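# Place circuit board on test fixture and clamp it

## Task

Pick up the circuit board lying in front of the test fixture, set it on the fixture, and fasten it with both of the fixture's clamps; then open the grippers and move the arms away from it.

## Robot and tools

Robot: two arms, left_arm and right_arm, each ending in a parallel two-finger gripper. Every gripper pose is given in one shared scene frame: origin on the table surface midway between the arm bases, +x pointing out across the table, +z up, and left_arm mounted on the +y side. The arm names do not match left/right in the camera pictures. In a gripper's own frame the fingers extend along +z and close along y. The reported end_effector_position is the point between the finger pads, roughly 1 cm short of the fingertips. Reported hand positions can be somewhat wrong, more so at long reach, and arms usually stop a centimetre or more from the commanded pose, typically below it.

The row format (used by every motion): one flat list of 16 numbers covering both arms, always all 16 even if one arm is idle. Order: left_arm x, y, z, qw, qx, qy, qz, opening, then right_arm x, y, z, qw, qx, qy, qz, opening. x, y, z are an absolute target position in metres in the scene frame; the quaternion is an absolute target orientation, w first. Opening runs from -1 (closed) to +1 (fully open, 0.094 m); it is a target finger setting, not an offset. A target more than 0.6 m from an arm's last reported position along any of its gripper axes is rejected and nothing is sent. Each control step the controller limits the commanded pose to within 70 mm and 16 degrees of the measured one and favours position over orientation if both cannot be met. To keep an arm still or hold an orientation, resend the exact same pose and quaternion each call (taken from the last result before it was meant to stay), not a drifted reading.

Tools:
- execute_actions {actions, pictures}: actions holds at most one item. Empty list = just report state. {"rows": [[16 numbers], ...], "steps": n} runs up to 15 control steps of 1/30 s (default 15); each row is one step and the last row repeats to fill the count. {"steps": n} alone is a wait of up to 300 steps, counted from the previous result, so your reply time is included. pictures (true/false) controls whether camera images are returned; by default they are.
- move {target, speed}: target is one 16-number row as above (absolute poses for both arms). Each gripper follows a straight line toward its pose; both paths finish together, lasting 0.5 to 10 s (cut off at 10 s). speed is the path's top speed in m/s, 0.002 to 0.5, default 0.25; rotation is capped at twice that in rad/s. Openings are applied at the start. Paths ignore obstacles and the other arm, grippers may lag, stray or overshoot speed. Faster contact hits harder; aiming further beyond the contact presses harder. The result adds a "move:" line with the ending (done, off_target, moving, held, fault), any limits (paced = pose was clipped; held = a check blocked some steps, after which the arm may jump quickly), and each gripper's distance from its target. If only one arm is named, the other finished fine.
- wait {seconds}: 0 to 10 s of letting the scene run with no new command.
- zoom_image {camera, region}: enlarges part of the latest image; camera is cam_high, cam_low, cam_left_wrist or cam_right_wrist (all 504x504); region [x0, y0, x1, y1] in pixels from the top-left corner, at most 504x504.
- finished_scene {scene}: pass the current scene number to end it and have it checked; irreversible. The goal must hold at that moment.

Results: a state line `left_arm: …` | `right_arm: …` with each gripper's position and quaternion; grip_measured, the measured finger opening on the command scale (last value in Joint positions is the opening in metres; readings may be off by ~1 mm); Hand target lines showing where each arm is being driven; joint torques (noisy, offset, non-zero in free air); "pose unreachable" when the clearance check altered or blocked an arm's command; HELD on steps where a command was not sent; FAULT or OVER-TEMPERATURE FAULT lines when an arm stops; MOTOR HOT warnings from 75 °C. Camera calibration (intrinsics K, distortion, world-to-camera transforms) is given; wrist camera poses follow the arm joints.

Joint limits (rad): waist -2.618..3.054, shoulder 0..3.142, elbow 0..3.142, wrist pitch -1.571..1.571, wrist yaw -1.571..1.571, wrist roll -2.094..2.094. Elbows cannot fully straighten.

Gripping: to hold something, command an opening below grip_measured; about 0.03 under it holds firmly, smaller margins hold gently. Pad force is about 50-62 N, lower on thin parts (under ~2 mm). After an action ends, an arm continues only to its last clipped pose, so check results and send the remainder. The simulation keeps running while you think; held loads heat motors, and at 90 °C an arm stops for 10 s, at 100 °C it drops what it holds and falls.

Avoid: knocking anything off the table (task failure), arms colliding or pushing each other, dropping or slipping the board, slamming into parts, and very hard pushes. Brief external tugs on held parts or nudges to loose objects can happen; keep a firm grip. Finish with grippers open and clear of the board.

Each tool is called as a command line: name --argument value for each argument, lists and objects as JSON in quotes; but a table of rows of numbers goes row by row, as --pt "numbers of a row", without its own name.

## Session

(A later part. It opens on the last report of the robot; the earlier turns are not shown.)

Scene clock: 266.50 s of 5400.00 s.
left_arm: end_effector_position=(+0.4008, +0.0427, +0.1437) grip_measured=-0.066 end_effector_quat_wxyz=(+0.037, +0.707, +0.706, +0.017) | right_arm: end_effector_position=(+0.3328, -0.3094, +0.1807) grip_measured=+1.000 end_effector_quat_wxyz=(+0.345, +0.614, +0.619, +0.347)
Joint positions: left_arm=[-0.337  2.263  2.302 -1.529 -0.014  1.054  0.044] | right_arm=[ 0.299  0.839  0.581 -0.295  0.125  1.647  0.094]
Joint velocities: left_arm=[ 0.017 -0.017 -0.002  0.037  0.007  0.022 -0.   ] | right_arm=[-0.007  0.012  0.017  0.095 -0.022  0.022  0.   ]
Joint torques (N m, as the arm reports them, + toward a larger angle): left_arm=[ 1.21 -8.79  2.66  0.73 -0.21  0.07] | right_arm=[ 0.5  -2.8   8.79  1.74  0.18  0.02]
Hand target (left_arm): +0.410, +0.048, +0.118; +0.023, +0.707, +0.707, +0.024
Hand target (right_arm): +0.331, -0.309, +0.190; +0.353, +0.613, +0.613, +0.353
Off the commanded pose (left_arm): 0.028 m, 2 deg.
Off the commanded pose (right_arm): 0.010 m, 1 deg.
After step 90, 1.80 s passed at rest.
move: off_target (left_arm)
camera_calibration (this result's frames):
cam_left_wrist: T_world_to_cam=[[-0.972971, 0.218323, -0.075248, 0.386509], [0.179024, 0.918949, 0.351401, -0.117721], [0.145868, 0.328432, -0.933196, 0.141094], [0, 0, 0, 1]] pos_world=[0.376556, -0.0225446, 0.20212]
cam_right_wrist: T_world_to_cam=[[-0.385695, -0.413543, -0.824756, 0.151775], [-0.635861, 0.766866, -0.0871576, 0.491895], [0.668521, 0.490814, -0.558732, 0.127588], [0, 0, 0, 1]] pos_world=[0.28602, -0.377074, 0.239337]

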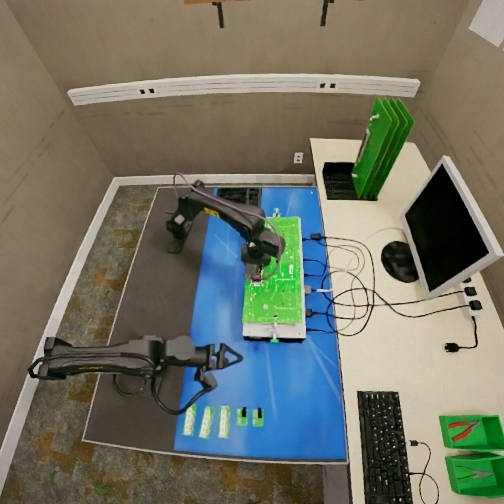

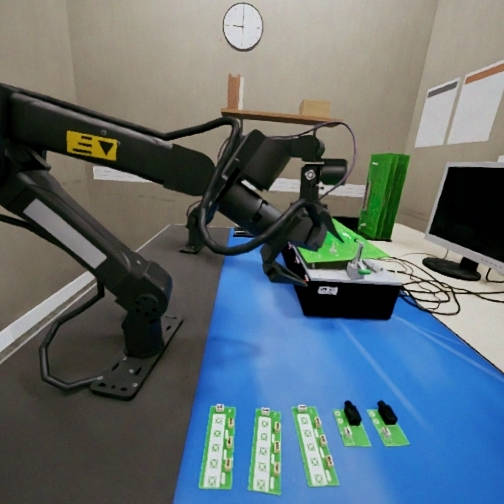

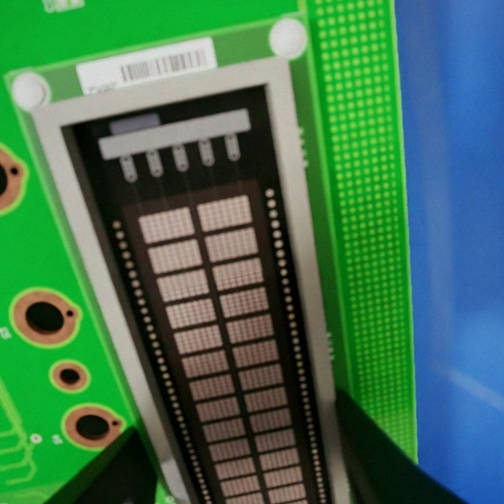

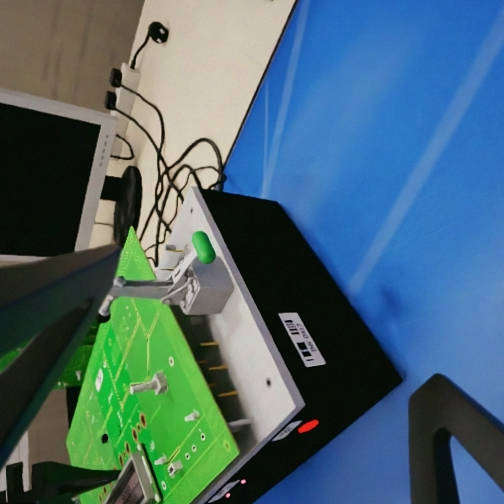

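move --target '[0.41,0.047,0.14,0.075,0.703,0.703,0.075,-0.2,0.33,-0.31,0.19,0.35,0.61,0.61,0.35,1]' --speed 0.02

zoom_image --camera "cam_low" --region '[270,200,430,300]'

Scene clock: 276.87 s of 5400.00 s.
left_arm: end_effector_position=(+0.4000, +0.0429, +0.1436) grip_measured=-0.066 end_effector_quat_wxyz=(+0.067, +0.706, +0.703, +0.050) | right_arm: end_effector_position=(+0.3323, -0.3096, +0.1800) grip_measured=+1.000 end_effector_quat_wxyz=(+0.344, +0.615, +0.619, +0.346)
Joint positions: left_arm=[-0.357  2.149  2.104 -1.371 -0.063  1.042  0.044] | right_arm=[ 0.299  0.839  0.581 -0.298  0.126  1.647  0.094]
Joint velocities: left_arm=[-0.012 -0.007 -0.012 -0.007 -0.007 -0.007  0.   ] | right_arm=[-0.022 -0.002  0.007  0.051 -0.095 -0.007  0.   ]
Joint torques (N m, as the arm reports them, + toward a larger angle): left_arm=[  0.   -10.51   4.31   0.75  -0.52  -0.04] | right_arm=[ 0.31 -2.98  8.67  1.77  0.18  0.06]
Hand target (left_arm): +0.409, +0.047, +0.140; +0.073, +0.703, +0.704, +0.075
Hand target (right_arm): +0.330, -0.310, +0.190; +0.352, +0.613, +0.613, +0.352
Off the commanded pose (left_arm): 0.011 m, 3 deg.
Off the commanded pose (right_arm): 0.010 m, 1 deg.
After step 90, 3.67 s passed at rest.
move: off_target (left_arm)
camera_calibration (this result's frames):
cam_left_wrist: T_world_to_cam=[[-0.962195, 0.220199, -0.160291, 0.393496], [0.148546, 0.91756, 0.368805, -0.108023], [0.228287, 0.331052, -0.915581, 0.105389], [0, 0, 0, 1]] pos_world=[0.370608, -0.0224191, 0.199405]
cam_right_wrist: T_world_to_cam=[[-0.388901, -0.413743, -0.823148, 0.151626], [-0.635247, 0.767543, -0.0856678, 0.491504], [0.667246, 0.489586, -0.561327, 0.128126], [0, 0, 0, 1]] pos_world=[0.285702, -0.377245, 0.238838]

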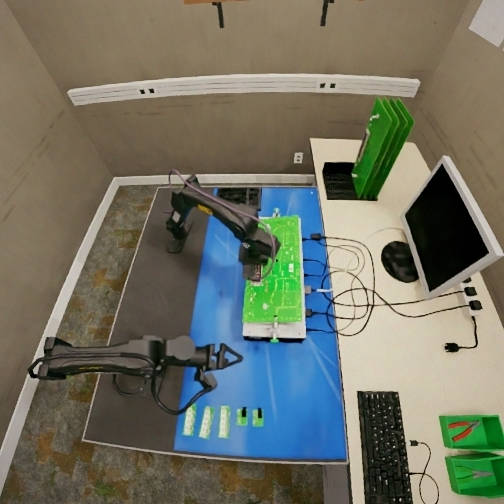

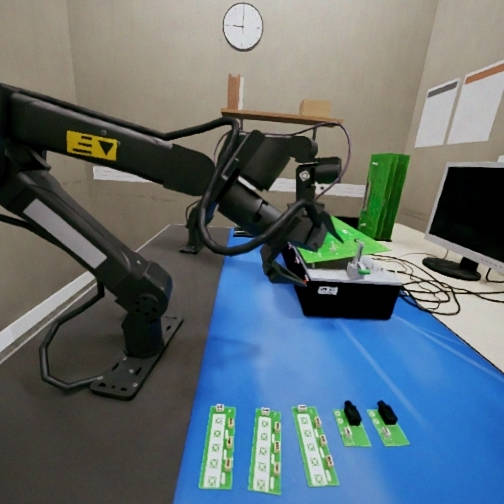

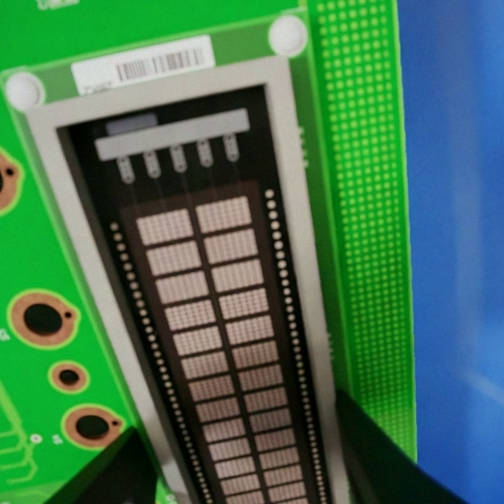

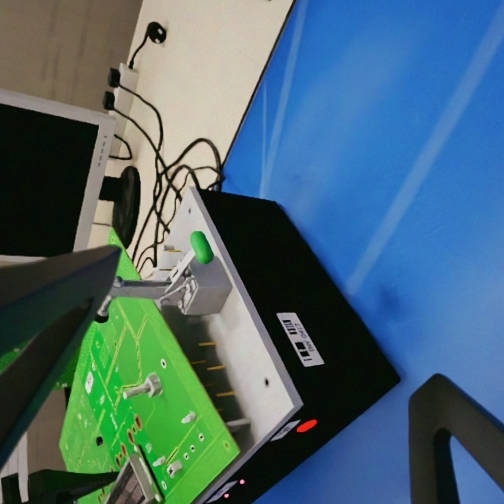

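Region (270, 200, 430, 300) of cam_low's 504x504 image, scaled by 3.150, with more detail than that image has; it fills the top 315 rows of this view, and the rest is white.

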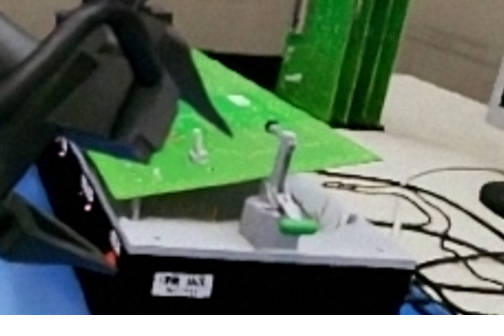

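move --target '[0.41,0.047,0.15,0.04,0.706,0.706,0.04,-0.2,0.46,-0.37,0.14,0.5,0.84,0.0,0.0,1]' --speed 0.06

zoom_image --camera "cam_right_wrist" --region '[0,0,504,504]'

Scene clock: 295.87 s of 5400.00 s.
left_arm: end_effector_position=(+0.3985, +0.0428, +0.1452) grip_measured=-0.066 end_effector_quat_wxyz=(+0.040, +0.708, +0.705, +0.032) | right_arm: end_effector_position=(+0.4209, -0.3596, +0.1426) grip_measured=+1.000 end_effector_quat_wxyz=(+0.591, +0.728, +0.296, +0.180)
Joint positions: left_arm=[-0.35   2.232  2.255 -1.501 -0.041  1.045  0.044] | right_arm=[0.512 1.682 0.79  0.23  1.178 2.106 0.094]
Joint velocities: left_arm=[-0.022  0.012 -0.007  0.037 -0.037 -0.007 -0.001] | right_arm=[ 0.002  0.027 -0.007  0.022  0.007  0.007  0.   ]
Joint torques (N m, as the arm reports them, + toward a larger angle): left_arm=[  0.99 -10.01   8.24   0.31  -0.25   0.02] | right_arm=[ 0.67 -5.83  8.52  1.46  0.58  0.06]
Hand target (left_arm): +0.408, +0.046, +0.149; +0.047, +0.706, +0.705, +0.042
Hand target (right_arm): +0.426, -0.356, +0.150; +0.598, +0.726, +0.284, +0.186
Off the commanded pose (left_arm): 0.013 m, 1 deg.
Off the commanded pose (right_arm): 0.041 m, 44 deg.
joint sent to its limit (right arm) — the command would take joint 6 (wrist roll) past its upper limit, so that joint was sent only as far as its limit.
After step 90, 5.43 s passed at rest.
move: off_target (left_arm, right_arm; path cut at 10 s); limits=paced
camera_calibration (this result's frames):
cam_left_wrist: T_world_to_cam=[[-0.970573, 0.22117, -0.0952486, 0.386234], [0.171653, 0.912832, 0.370505, -0.117567], [0.168891, 0.343252, -0.923934, 0.13167], [0, 0, 0, 1]] pos_world=[0.372811, -0.0233004, 0.202002]
cam_right_wrist: T_world_to_cam=[[-0.448921, -0.224399, -0.864936, 0.233997], [0.19701, 0.91928, -0.340751, 0.323527], [0.871583, -0.323372, -0.368475, -0.333305], [0, 0, 0, 1]] pos_world=[0.33181, -0.352684, 0.18982]

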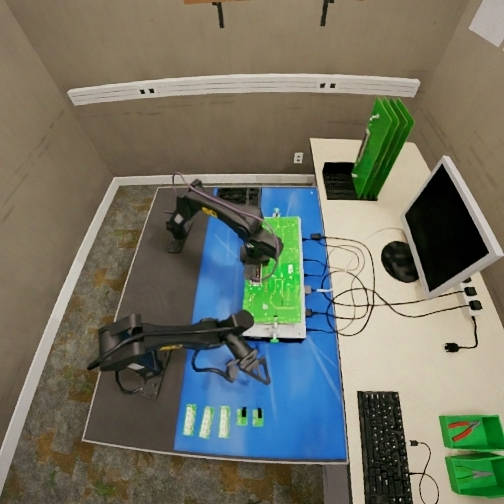

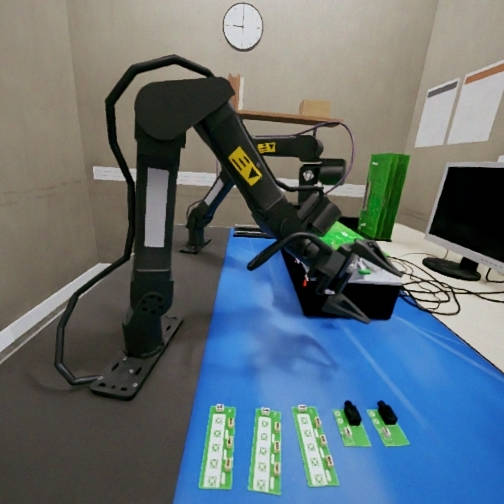

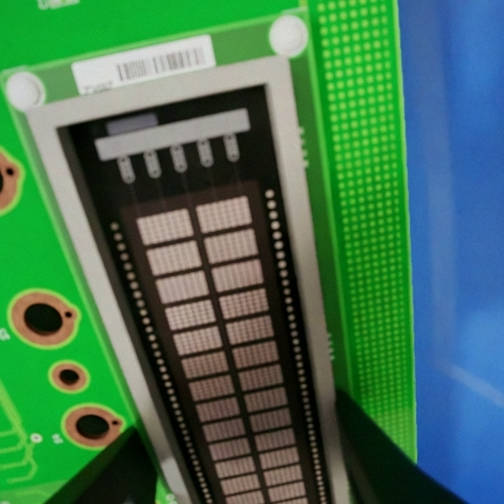

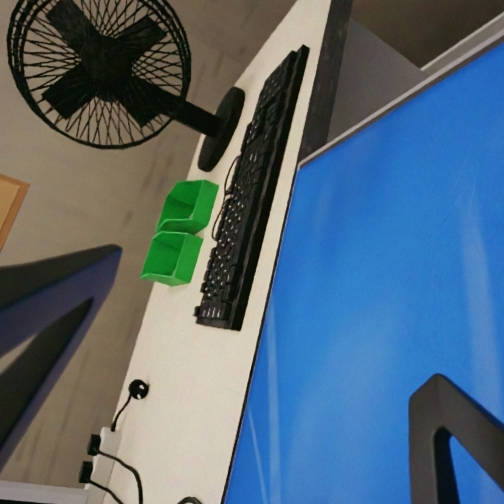

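Region (0, 0, 504, 504) of cam_right_wrist's 504x504 image, scaled by 1.000.

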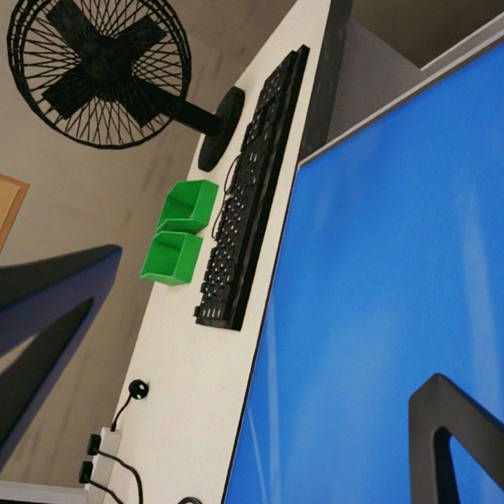

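move --target '[0.41,0.047,0.15,0.04,0.706,0.706,0.04,-0.2,0.36,-0.40,0.2,0.45,0.62,0.5,0.4,1]' --speed 0.15

move --target '[0.41,0.047,0.15,0.04,0.706,0.706,0.04,-0.2,0.30,-0.42,0.2,0.3,0.65,0.65,0.3,1]' --speed 0.15

zoom_image --camera "cam_low" --region '[270,190,430,300]'

Scene clock: 305.30 s of 5400.00 s.
left_arm: end_effector_position=(+0.3992, +0.0427, +0.1458) grip_measured=-0.066 end_effector_quat_wxyz=(+0.031, +0.709, +0.704, +0.026) | right_arm: end_effector_position=(+0.3651, -0.4004, +0.1978) grip_measured=+1.000 end_effector_quat_wxyz=(+0.443, +0.631, +0.496, +0.400)
Joint positions: left_arm=[-0.347  2.27   2.323 -1.551 -0.035  1.049  0.044] | right_arm=[-0.071  0.926  0.446  0.186 -0.044  1.626  0.094]
Joint velocities: left_arm=[-0.012 -0.022 -0.017 -0.007 -0.007 -0.022 -0.   ] | right_arm=[-0.022  0.002 -0.002 -0.022 -0.007 -0.022  0.   ]
Joint torques (N m, as the arm reports them, + toward a larger angle): left_arm=[  1.17 -10.1    8.25   0.25  -0.25   0.03] | right_arm=[-0.76 -3.24  7.4   1.94 -0.16 -0.04]
Hand target (left_arm): +0.410, +0.047, +0.150; +0.040, +0.706, +0.706, +0.040
Hand target (right_arm): +0.362, -0.401, +0.199; +0.444, +0.628, +0.500, +0.399
Off the commanded pose (left_arm): 0.012 m, 2 deg.
Off the commanded pose (right_arm): 0.006 m, 2 deg.
After step 90, 3.43 s passed at rest.
move: off_target (left_arm)
camera_calibration (this result's frames):
cam_left_wrist: T_world_to_cam=[[-0.97203, 0.222838, -0.0741705, 0.384414], [0.180396, 0.910633, 0.371758, -0.121411], [0.150384, 0.34798, -0.925362, 0.139514], [0, 0, 0, 1]] pos_world=[0.374584, -0.0236491, 0.202748]
cam_right_wrist: T_world_to_cam=[[-0.231913, -0.312959, -0.921017, 0.143933], [-0.429334, 0.882549, -0.191781, 0.575346], [0.872862, 0.350947, -0.339039, -0.0138411], [0, 0, 0, 1]] pos_world=[0.292477, -0.457869, 0.238213]

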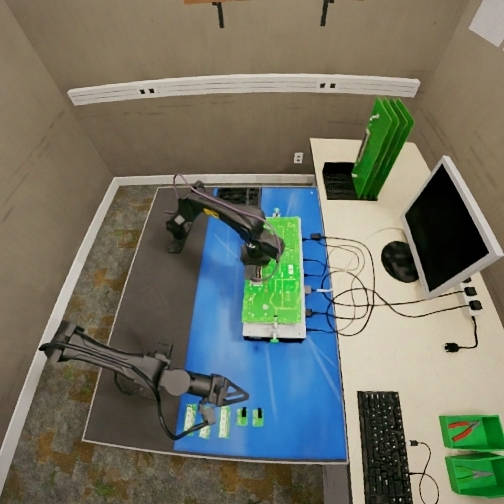

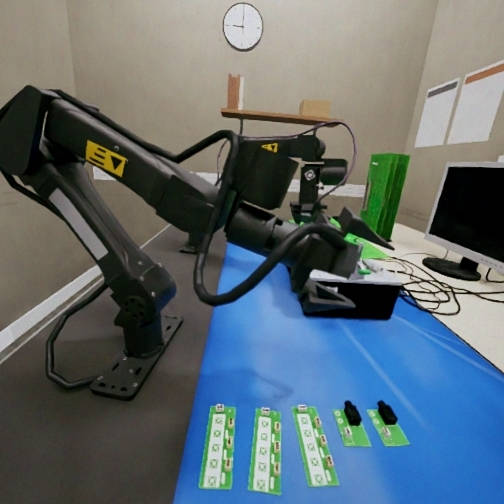

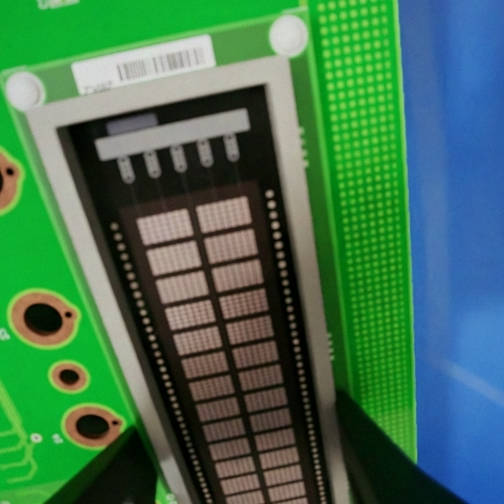

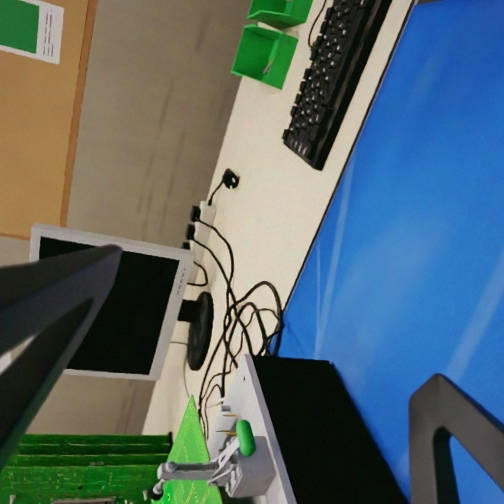

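Scene clock: 307.50 s of 5400.00 s.
left_arm: end_effector_position=(+0.3991, +0.0427, +0.1458) grip_measured=-0.066 end_effector_quat_wxyz=(+0.031, +0.709, +0.705, +0.025) | right_arm: end_effector_position=(+0.2976, -0.4177, +0.1901) grip_measured=+1.000 end_effector_quat_wxyz=(+0.293, +0.648, +0.642, +0.289)
Joint positions: left_arm=[-0.346  2.27   2.323 -1.551 -0.033  1.049  0.044] | right_arm=[-0.395  0.918  0.797 -0.676 -0.388  1.199  0.094]
Joint velocities: left_arm=[ 0.002  0.007 -0.012 -0.007 -0.007  0.037 -0.001] | right_arm=[ 0.002 -0.007  0.007 -0.007 -0.051  0.007  0.   ]
Joint torques (N m, as the arm reports them, + toward a larger angle): left_arm=[  1.02 -10.07   8.24   0.3   -0.27   0.  ] | right_arm=[-0.74 -0.21  9.98  1.51 -0.27 -0.07]
Hand target (left_arm): +0.410, +0.047, +0.150; +0.040, +0.706, +0.706, +0.040
Hand target (right_arm): +0.300, -0.420, +0.200; +0.297, +0.643, +0.643, +0.292
Off the commanded pose (left_arm): 0.012 m, 2 deg.
Off the commanded pose (right_arm): 0.010 m, 1 deg.
move: off_target (left_arm)
camera_calibration (this result's frames):
cam_left_wrist: T_world_to_cam=[[-0.972171, 0.222492, -0.0733537, 0.384243], [0.180557, 0.911099, 0.370538, -0.121252], [0.149274, 0.346982, -0.925916, 0.140099], [0, 0, 0, 1]] pos_world=[0.37453, -0.0236298, 0.202834]
cam_right_wrist: T_world_to_cam=[[-0.530393, -0.406465, -0.743955, 0.131889], [-0.62828, 0.777646, 0.0230516, 0.534703], [0.569164, 0.479639, -0.667832, 0.255185], [0, 0, 0, 1]] pos_world=[0.260654, -0.484598, 0.256214]

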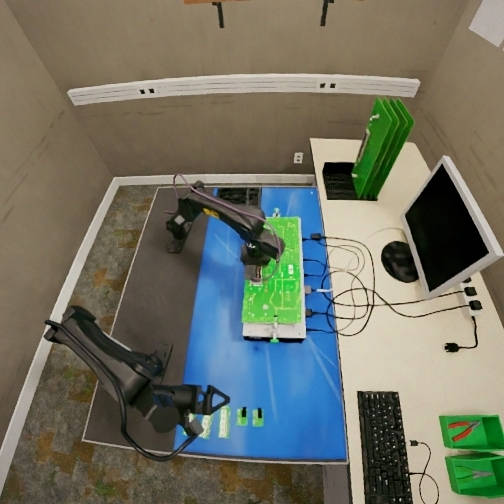

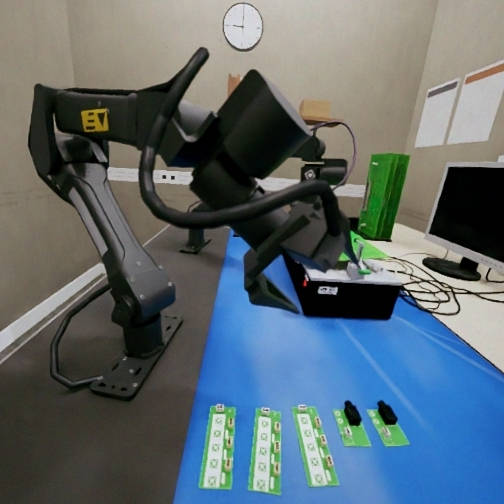

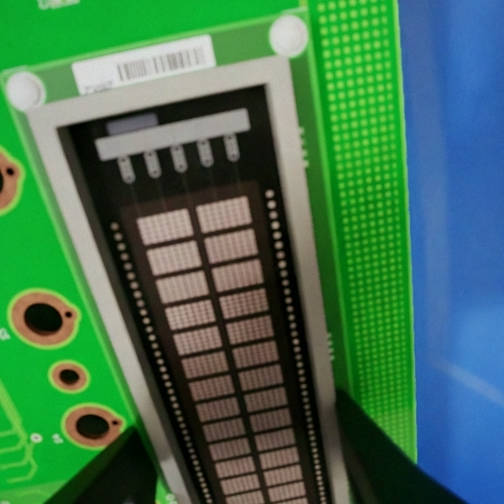

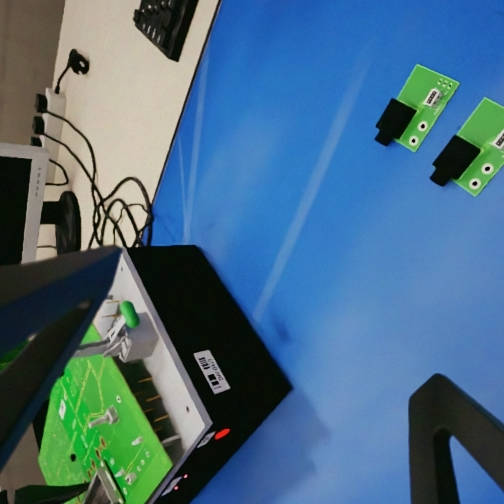

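Region (270, 190, 430, 300) of cam_low's 504x504 image, scaled by 3.150, with more detail than that image has; it fills the top 346 rows of this view, and the rest is white.

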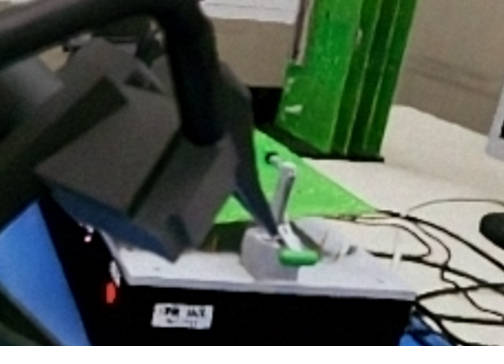

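move --target '[0.41,0.047,0.15,0.04,0.706,0.706,0.04,-0.2,0.15,-0.40,0.14,0,0.8,0.6,0,1]'

zoom_image --camera "cam_high" --region '[150,100,400,350]'

zoom_image --camera "cam_low" --region '[200,150,450,350]'

Scene clock: 328.90 s of 5400.00 s.
left_arm: end_effector_position=(+0.3992, +0.0429, +0.1458) grip_measured=-0.066 end_effector_quat_wxyz=(+0.031, +0.708, +0.705, +0.025) | right_arm: end_effector_position=(+0.1484, -0.3960, +0.1369) grip_measured=+1.000 end_effector_quat_wxyz=(+0.004, +0.798, +0.602, +0.002)
Joint positions: left_arm=[-0.345  2.27   2.323 -1.551 -0.033  1.049  0.044] | right_arm=[-0.326  1.033  0.952 -1.481  0.     1.377  0.094]
Joint velocities: left_arm=[ 0.017  0.012 -0.007  0.037  0.007  0.037 -0.   ] | right_arm=[ 0.007 -0.022  0.002 -0.051 -0.051  0.051  0.   ]
Joint torques (N m, as the arm reports them, + toward a larger angle): left_arm=[  1.07 -10.04   8.04   0.29  -0.3    0.03] | right_arm=[0.51 0.02 8.06 0.35 0.17 0.07]
Hand target (left_arm): +0.410, +0.047, +0.150; +0.040, +0.706, +0.706, +0.040
Hand target (right_arm): +0.150, -0.398, +0.142; +0.007, +0.798, +0.602, -0.005
Off the commanded pose (left_arm): 0.012 m, 2 deg.
Off the commanded pose (right_arm): 0.005 m, 1 deg.
After step 90, 16.07 s passed at rest.
move: off_target (left_arm)
camera_calibration (this result's frames):
cam_left_wrist: T_world_to_cam=[[-0.972356, 0.221756, -0.0731268, 0.384372], [0.180054, 0.911469, 0.36987, -0.121152], [0.148674, 0.346479, -0.926201, 0.140319], [0, 0, 0, 1]] pos_world=[0.374699, -0.0234286, 0.202882]
cam_right_wrist: T_world_to_cam=[[-0.983704, -0.14615, -0.10472, 0.104788], [-0.178884, 0.854126, 0.488333, 0.325256], [0.0180747, 0.499108, -0.866351, 0.410808], [0, 0, 0, 1]] pos_world=[0.153838, -0.467532, 0.208045]

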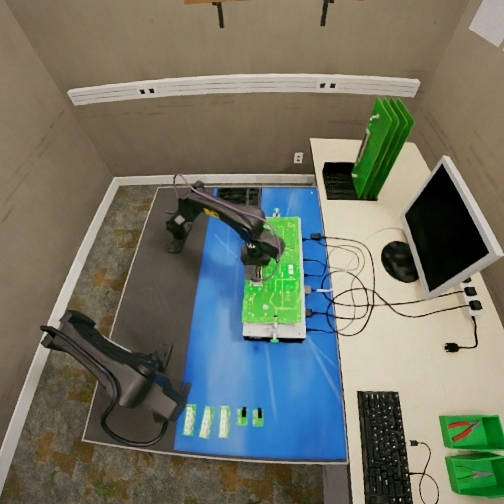

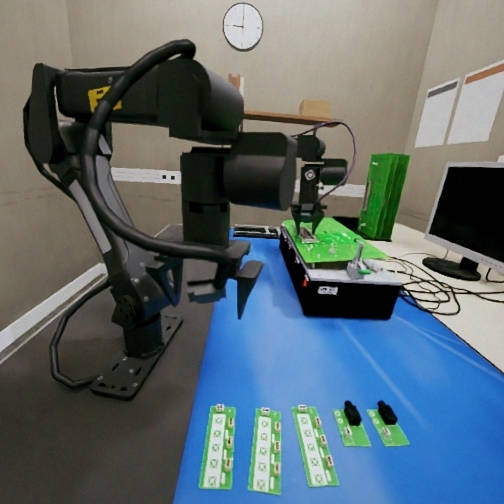

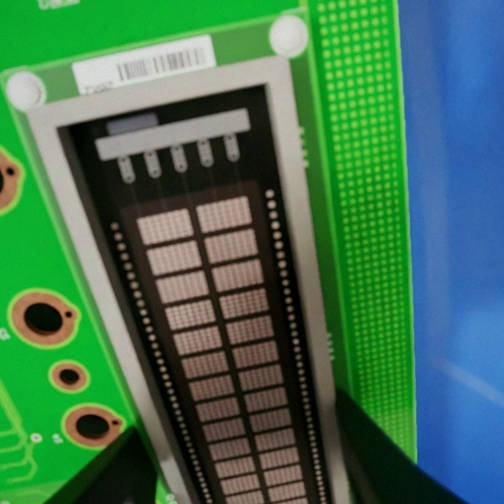

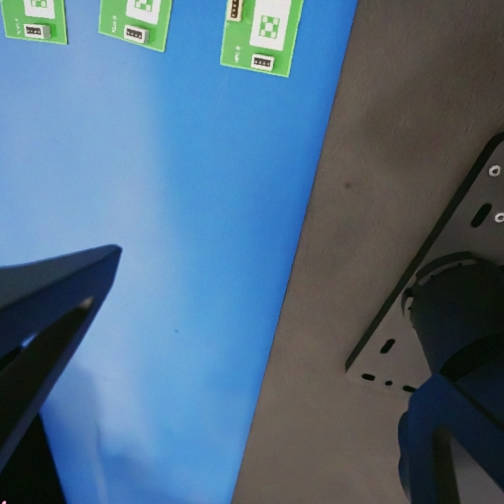

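Region (150, 100, 400, 350) of cam_high's 504x504 image, scaled by 2.016, with more detail than that image has.

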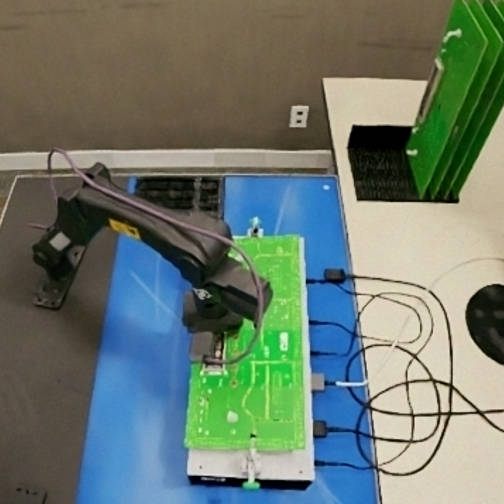

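Region (200, 150, 450, 350) of cam_low's 504x504 image, scaled by 2.016, with more detail than that image has; it fills the top 403 rows of this view, and the rest is white.

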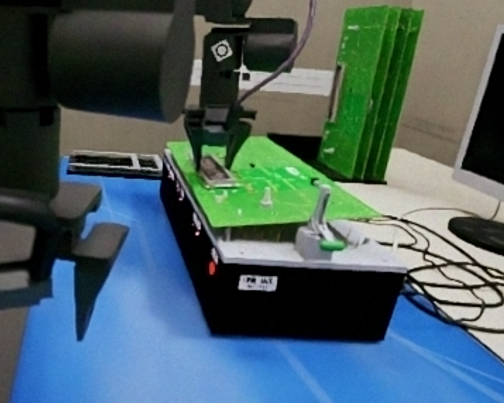

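move --target '[0.41,0.047,0.15,0.04,0.706,0.706,0.04,-0.2,0.40,-0.36,0.2,0.35,0.61,0.61,0.35,1]'

Scene clock: 335.87 s of 5400.00 s.
left_arm: end_effector_position=(+0.3991, +0.0428, +0.1458) grip_measured=-0.066 end_effector_quat_wxyz=(+0.031, +0.708, +0.705, +0.025) | right_arm: end_effector_position=(+0.4023, -0.3679, +0.2091) grip_measured=+1.000 end_effector_quat_wxyz=(+0.362, +0.617, +0.600, +0.359)
Joint positions: left_arm=[-0.345  2.27   2.323 -1.551 -0.032  1.049  0.044] | right_arm=[ 0.006  1.136  0.779 -0.147 -0.106  1.521  0.094]
Joint velocities: left_arm=[-0.012 -0.002  0.007 -0.022 -0.051  0.037  0.   ] | right_arm=[ 0.002  0.002 -0.017 -0.007  0.007  0.081  0.   ]
Joint torques (N m, as the arm reports them, + toward a larger angle): left_arm=[  1.06 -10.28   8.17   0.28  -0.29   0.02] | right_arm=[ 0.46 -2.44  6.4   1.97 -0.14  0.03]
Hand target (left_arm): +0.410, +0.047, +0.150; +0.040, +0.706, +0.706, +0.040
Hand target (right_arm): +0.401, -0.362, +0.198; +0.349, +0.617, +0.607, +0.358
Off the commanded pose (left_arm): 0.012 m, 2 deg.
Off the commanded pose (right_arm): 0.012 m, 2 deg.
After step 90, 1.10 s passed at rest.
move: off_target (left_arm, right_arm)
camera_calibration (this result's frames):
cam_left_wrist: T_world_to_cam=[[-0.972364, 0.221759, -0.0730133, 0.384339], [0.18015, 0.911586, 0.369536, -0.121086], [0.148506, 0.34617, -0.926343, 0.140444], [0, 0, 0, 1]] pos_world=[0.374674, -0.0234679, 0.202907]
cam_right_wrist: T_world_to_cam=[[-0.358523, -0.395778, -0.845471, 0.177715], [-0.607665, 0.786472, -0.110479, 0.584236], [0.708664, 0.474153, -0.522468, 0.0958634], [0, 0, 0, 1]] pos_world=[0.3508, -0.434603, 0.264885]

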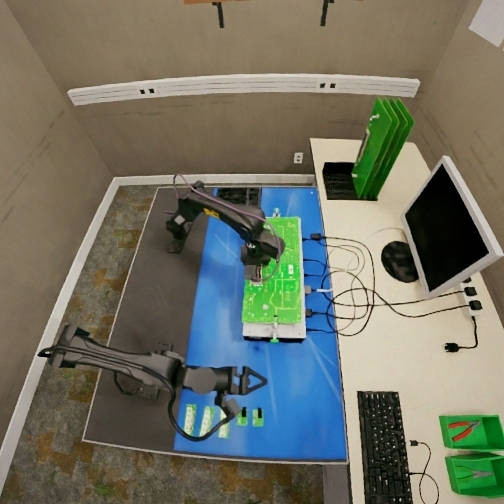

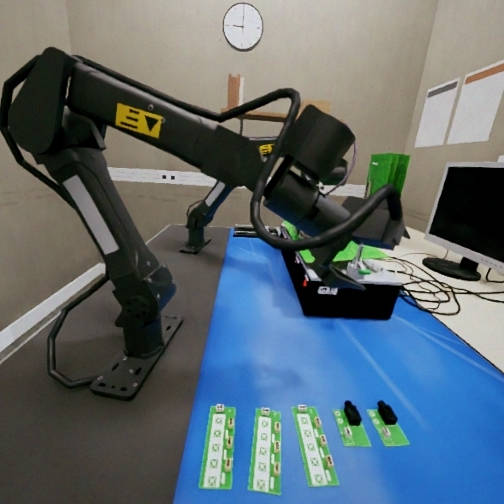

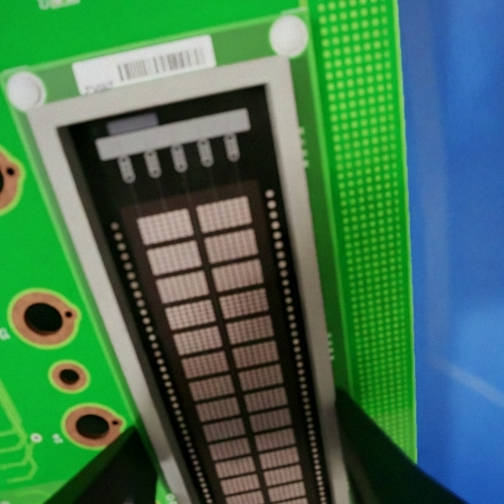

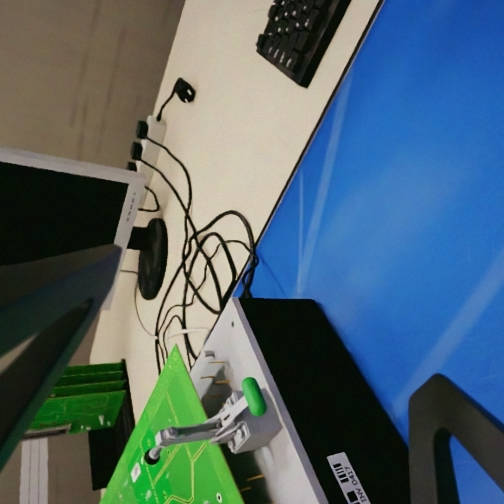

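move --target '[0.41,0.047,0.15,0.04,0.706,0.706,0.04,-0.2,0.47,-0.33,0.17,-0.3,0.64,0.64,0.3,1]'

Scene clock: 343.57 s of 5400.00 s.
left_arm: end_effector_position=(+0.3991, +0.0428, +0.1458) grip_measured=-0.066 end_effector_quat_wxyz=(+0.031, +0.708, +0.705, +0.025) | right_arm: end_effector_position=(+0.4651, -0.3269, +0.1591) grip_measured=+1.000 end_effector_quat_wxyz=(-0.234, +0.667, +0.630, +0.321)
Joint positions: left_arm=[-0.345  2.27   2.323 -1.551 -0.032  1.049  0.044] | right_arm=[-0.137  2.262  2.136 -1.551 -0.812  1.3    0.094]
Joint velocities: left_arm=[ 0.002  0.017  0.017  0.022 -0.081  0.007 -0.001] | right_arm=[-0.032 -0.012 -0.007  0.007 -0.022 -0.007  0.   ]
Joint torques (N m, as the arm reports them, + toward a larger angle): left_arm=[  1.27 -10.28   8.14   0.36  -0.3    0.02] | right_arm=[ -0.74 -10.68   8.61   0.18  -0.6    0.08]
Hand target (left_arm): +0.410, +0.047, +0.150; +0.040, +0.706, +0.706, +0.040
Hand target (right_arm): +0.469, -0.330, +0.166; -0.234, +0.668, +0.623, +0.333
Off the commanded pose (left_arm): 0.012 m, 2 deg.
Off the commanded pose (right_arm): 0.012 m, 9 deg.
joint sent to its limit (right arm) — the command would take joint 4 (wrist pitch) past its lower limit, so that joint was sent only as far as its limit.
After step 90, 1.53 s passed at rest.
move: off_target (left_arm, right_arm)
camera_calibration (this result's frames):
cam_left_wrist: T_world_to_cam=[[-0.972372, 0.221761, -0.0728999, 0.384305], [0.180246, 0.911702, 0.369202, -0.12102], [0.148338, 0.345862, -0.926486, 0.140568], [0, 0, 0, 1]] pos_world=[0.374649, -0.0235073, 0.202931]
cam_right_wrist: T_world_to_cam=[[-0.885664, -0.12565, -0.447003, 0.44433], [-0.464211, 0.21813, 0.858445, 0.177946], [-0.010359, 0.967797, -0.251518, 0.458467], [0, 0, 0, 1]] pos_world=[0.480881, -0.426689, 0.161172]

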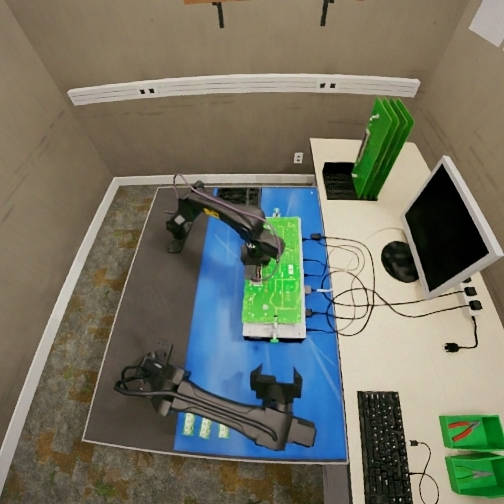

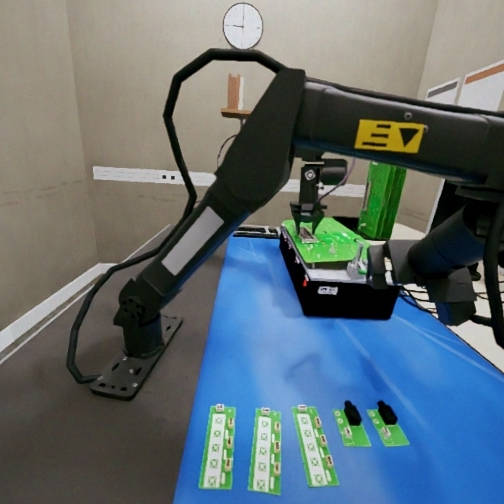

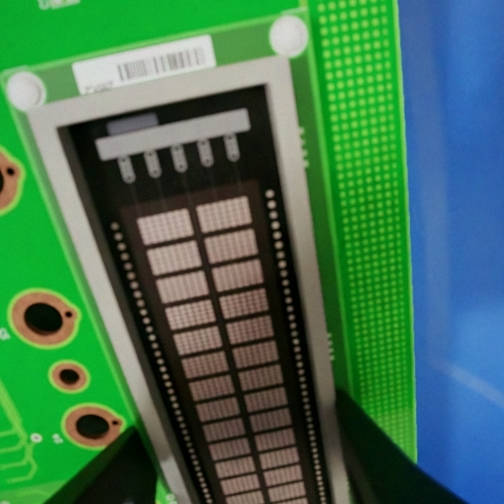

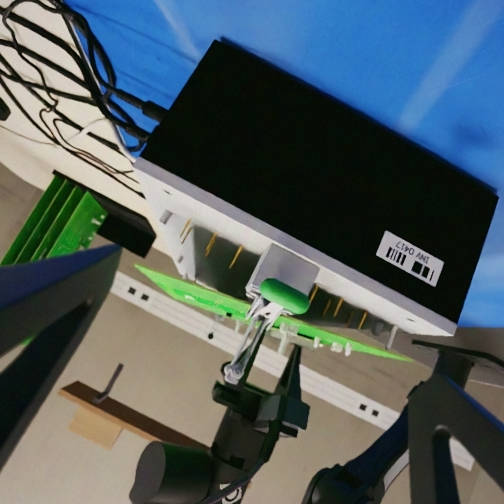

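zoom_image --camera "cam_right_wrist" --region '[110,150,480,420]'

move --target '[0.41,0.047,0.162,-0.015,0.707,0.707,-0.015,-0.2,0.47,-0.33,0.17,-0.3,0.64,0.64,0.3,1]' --speed 0.04

zoom_image --camera "cam_right_wrist" --region '[110,150,480,420]'

Region (110, 150, 480, 420) of cam_right_wrist's 504x504 image, scaled by 1.362, with more detail than that image has; it fills the top 368 rows of this view, and the rest is white.

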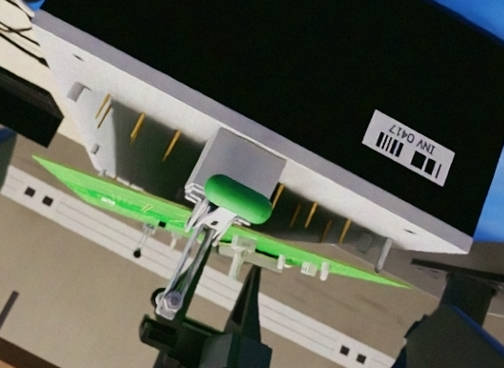

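Scene clock: 357.47 s of 5400.00 s.
left_arm: end_effector_position=(+0.4007, +0.0426, +0.1492) grip_measured=-0.066 end_effector_quat_wxyz=(+0.044, +0.706, +0.707, -0.005) | right_arm: end_effector_position=(+0.4661, -0.3273, +0.1621) grip_measured=+1.000 end_effector_quat_wxyz=(-0.239, +0.667, +0.624, +0.331)
Joint positions: left_arm=[-0.318  2.27   2.336 -1.555  0.035  1.068  0.044] | right_arm=[-0.144  2.262  2.136 -1.552 -0.835  1.3    0.094]
Joint velocities: left_arm=[ 0.002 -0.022 -0.002  0.007 -0.007 -0.022 -0.001] | right_arm=[-0.002 -0.002 -0.007  0.095  0.007  0.11   0.   ]
Joint torques (N m, as the arm reports them, + toward a larger angle): left_arm=[  1.55 -11.51   8.43   0.3   -0.12   0.08] | right_arm=[ -0.63 -10.99   8.26   0.15  -0.63   0.05]
Hand target (left_arm): +0.409, +0.047, +0.162; +0.062, +0.705, +0.707, +0.006
Hand target (right_arm): +0.470, -0.330, +0.170; -0.237, +0.666, +0.618, +0.342
Off the commanded pose (left_arm): 0.016 m, 7 deg.
Off the commanded pose (right_arm): 0.009 m, 9 deg.
joint sent to its limit (left arm) — the command would take joint 4 (wrist pitch) past its lower limit, so that joint was sent only as far as its limit.
joint sent to its limit (right arm) — the command would take joint 4 (wrist pitch) past its lower limit, so that joint was sent only as far as its limit.
After step 90, 8.80 s passed at rest.
move: off_target (left_arm, right_arm)
camera_calibration (this result's frames):
cam_left_wrist: T_world_to_cam=[[-0.97468, 0.214364, -0.0636114, 0.385967], [0.185119, 0.933151, 0.308156, -0.11618], [0.125416, 0.288578, -0.949207, 0.158578], [0, 0, 0, 1]] pos_world=[0.377813, -0.0200856, 0.210877]
cam_right_wrist: T_world_to_cam=[[-0.884485, -0.106983, -0.454138, 0.453223], [-0.466569, 0.203655, 0.86072, 0.171925], [0.000404729, 0.97318, -0.230045, 0.45288], [0, 0, 0, 1]] pos_world=[0.4809, -0.42726, 0.162029]

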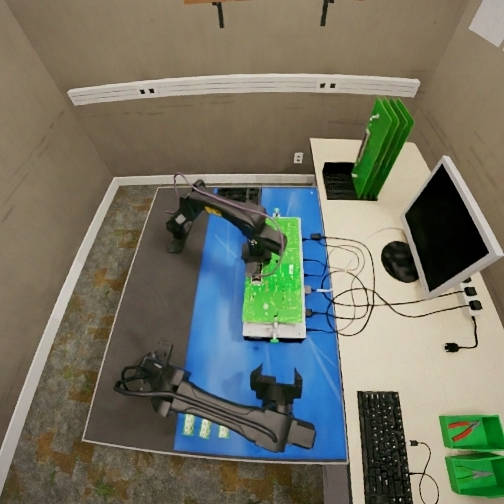

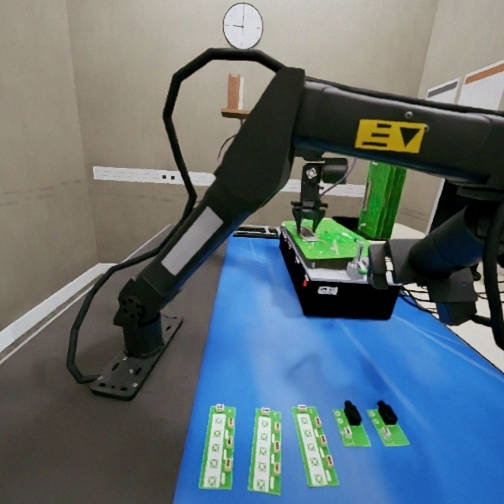

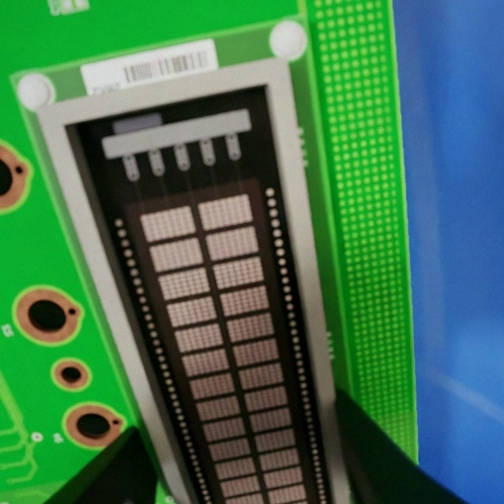

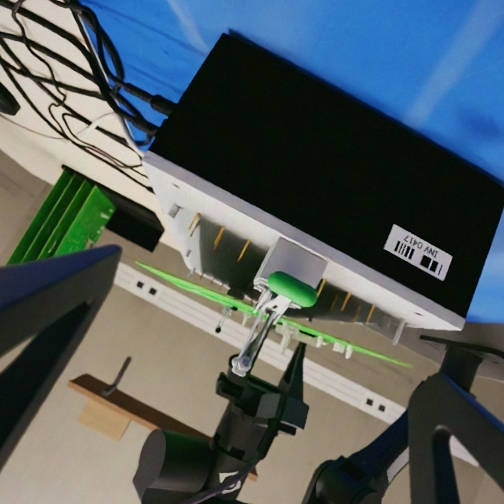

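Region (110, 150, 480, 420) of cam_right_wrist's 504x504 image, scaled by 1.362, with more detail than that image has; it fills the top 368 rows of this view, and the rest is white.

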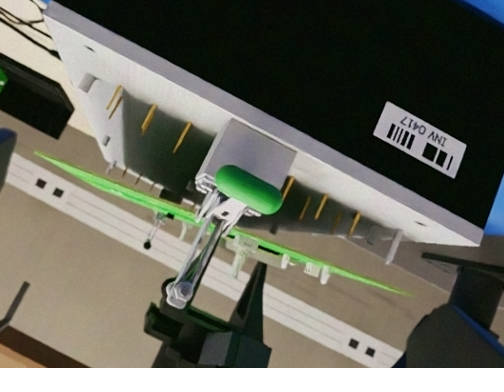

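move --target '[0.41,0.047,0.143,-0.02,0.707,0.707,-0.02,-0.2,0.47,-0.33,0.17,-0.3,0.64,0.64,0.3,1]' --speed 0.03

zoom_image --camera "cam_right_wrist" --region '[110,150,480,420]'

Scene clock: 370.57 s of 5400.00 s.
left_arm: end_effector_position=(+0.4010, +0.0425, +0.1443) grip_measured=-0.066 end_effector_quat_wxyz=(+0.039, +0.706, +0.707, -0.007) | right_arm: end_effector_position=(+0.4662, -0.3272, +0.1622) grip_measured=+1.000 end_effector_quat_wxyz=(-0.239, +0.667, +0.624, +0.331)
Joint positions: left_arm=[-0.317  2.282  2.336 -1.555  0.036  1.068  0.044] | right_arm=[-0.144  2.262  2.136 -1.552 -0.836  1.3    0.094]
Joint velocities: left_arm=[ 0.007 -0.012  0.017  0.007  0.022 -0.007 -0.   ] | right_arm=[ 0.017 -0.017 -0.007 -0.051 -0.022 -0.066  0.   ]
Joint torques (N m, as the arm reports them, + toward a larger angle): left_arm=[ 1.94 -9.45  7.89  0.24 -0.01  0.16] | right_arm=[ -0.66 -11.02   8.26   0.15  -0.64   0.05]
Hand target (left_arm): +0.409, +0.047, +0.143; +0.041, +0.705, +0.708, -0.003
Hand target (right_arm): +0.470, -0.330, +0.170; -0.237, +0.666, +0.618, +0.342
Off the commanded pose (left_arm): 0.010 m, 7 deg.
Off the commanded pose (right_arm): 0.009 m, 9 deg.
joint sent to its limit (left arm) — the command would take joint 4 (wrist pitch) past its lower limit, so that joint was sent only as far as its limit.
joint sent to its limit (right arm) — the command would take joint 4 (wrist pitch) past its lower limit, so that joint was sent only as far as its limit.
After step 90, 7.37 s passed at rest.
move: off_target (left_arm, right_arm)
camera_calibration (this result's frames):
cam_left_wrist: T_world_to_cam=[[-0.975354, 0.214328, -0.0524299, 0.384629], [0.188038, 0.931721, 0.310706, -0.116081], [0.115443, 0.293189, -0.949059, 0.157682], [0, 0, 0, 1]] pos_world=[0.378774, -0.0205122, 0.205883]
cam_right_wrist: T_world_to_cam=[[-0.88435, -0.10638, -0.454542, 0.453553], [-0.466824, 0.202773, 0.860789, 0.171615], [0.000598134, 0.97343, -0.228983, 0.452611], [0, 0, 0, 1]] pos_world=[0.480943, -0.427135, 0.162075]

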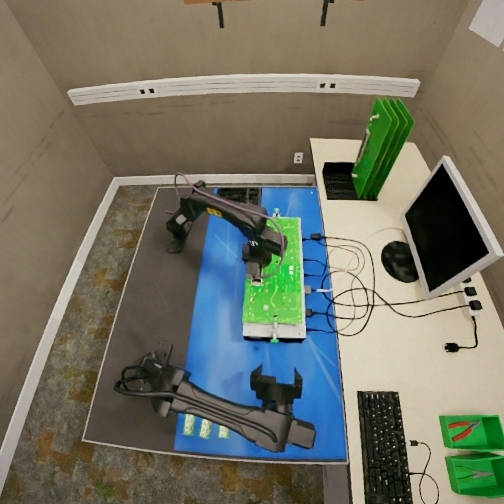

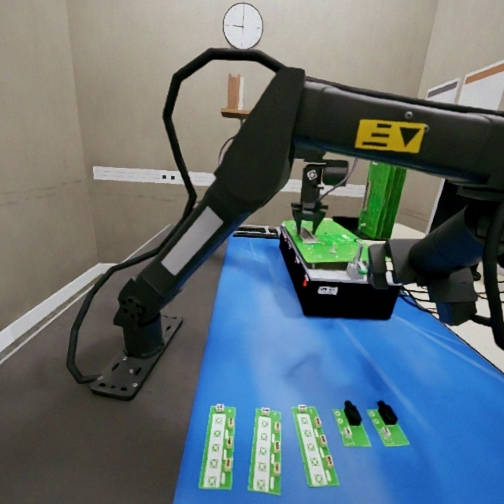

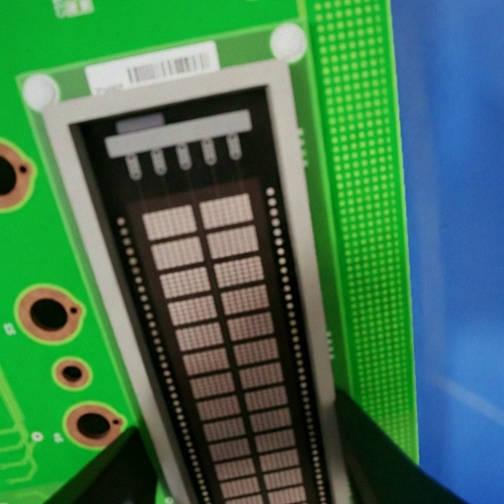

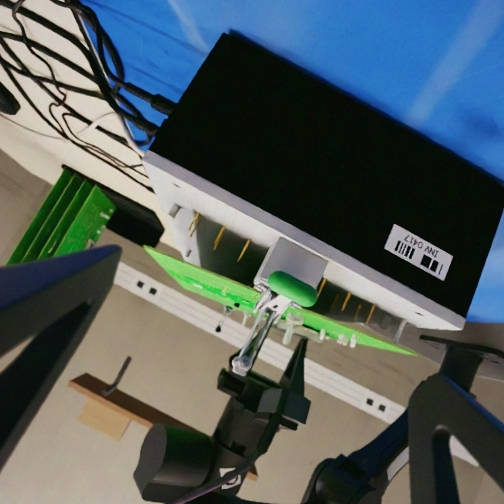

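Region (110, 150, 480, 420) of cam_right_wrist's 504x504 image, scaled by 1.362, with more detail than that image has; it fills the top 368 rows of this view, and the rest is white.

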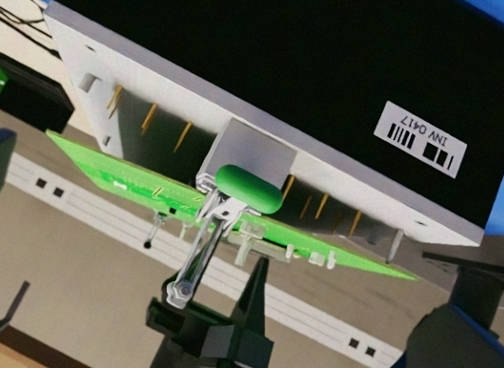

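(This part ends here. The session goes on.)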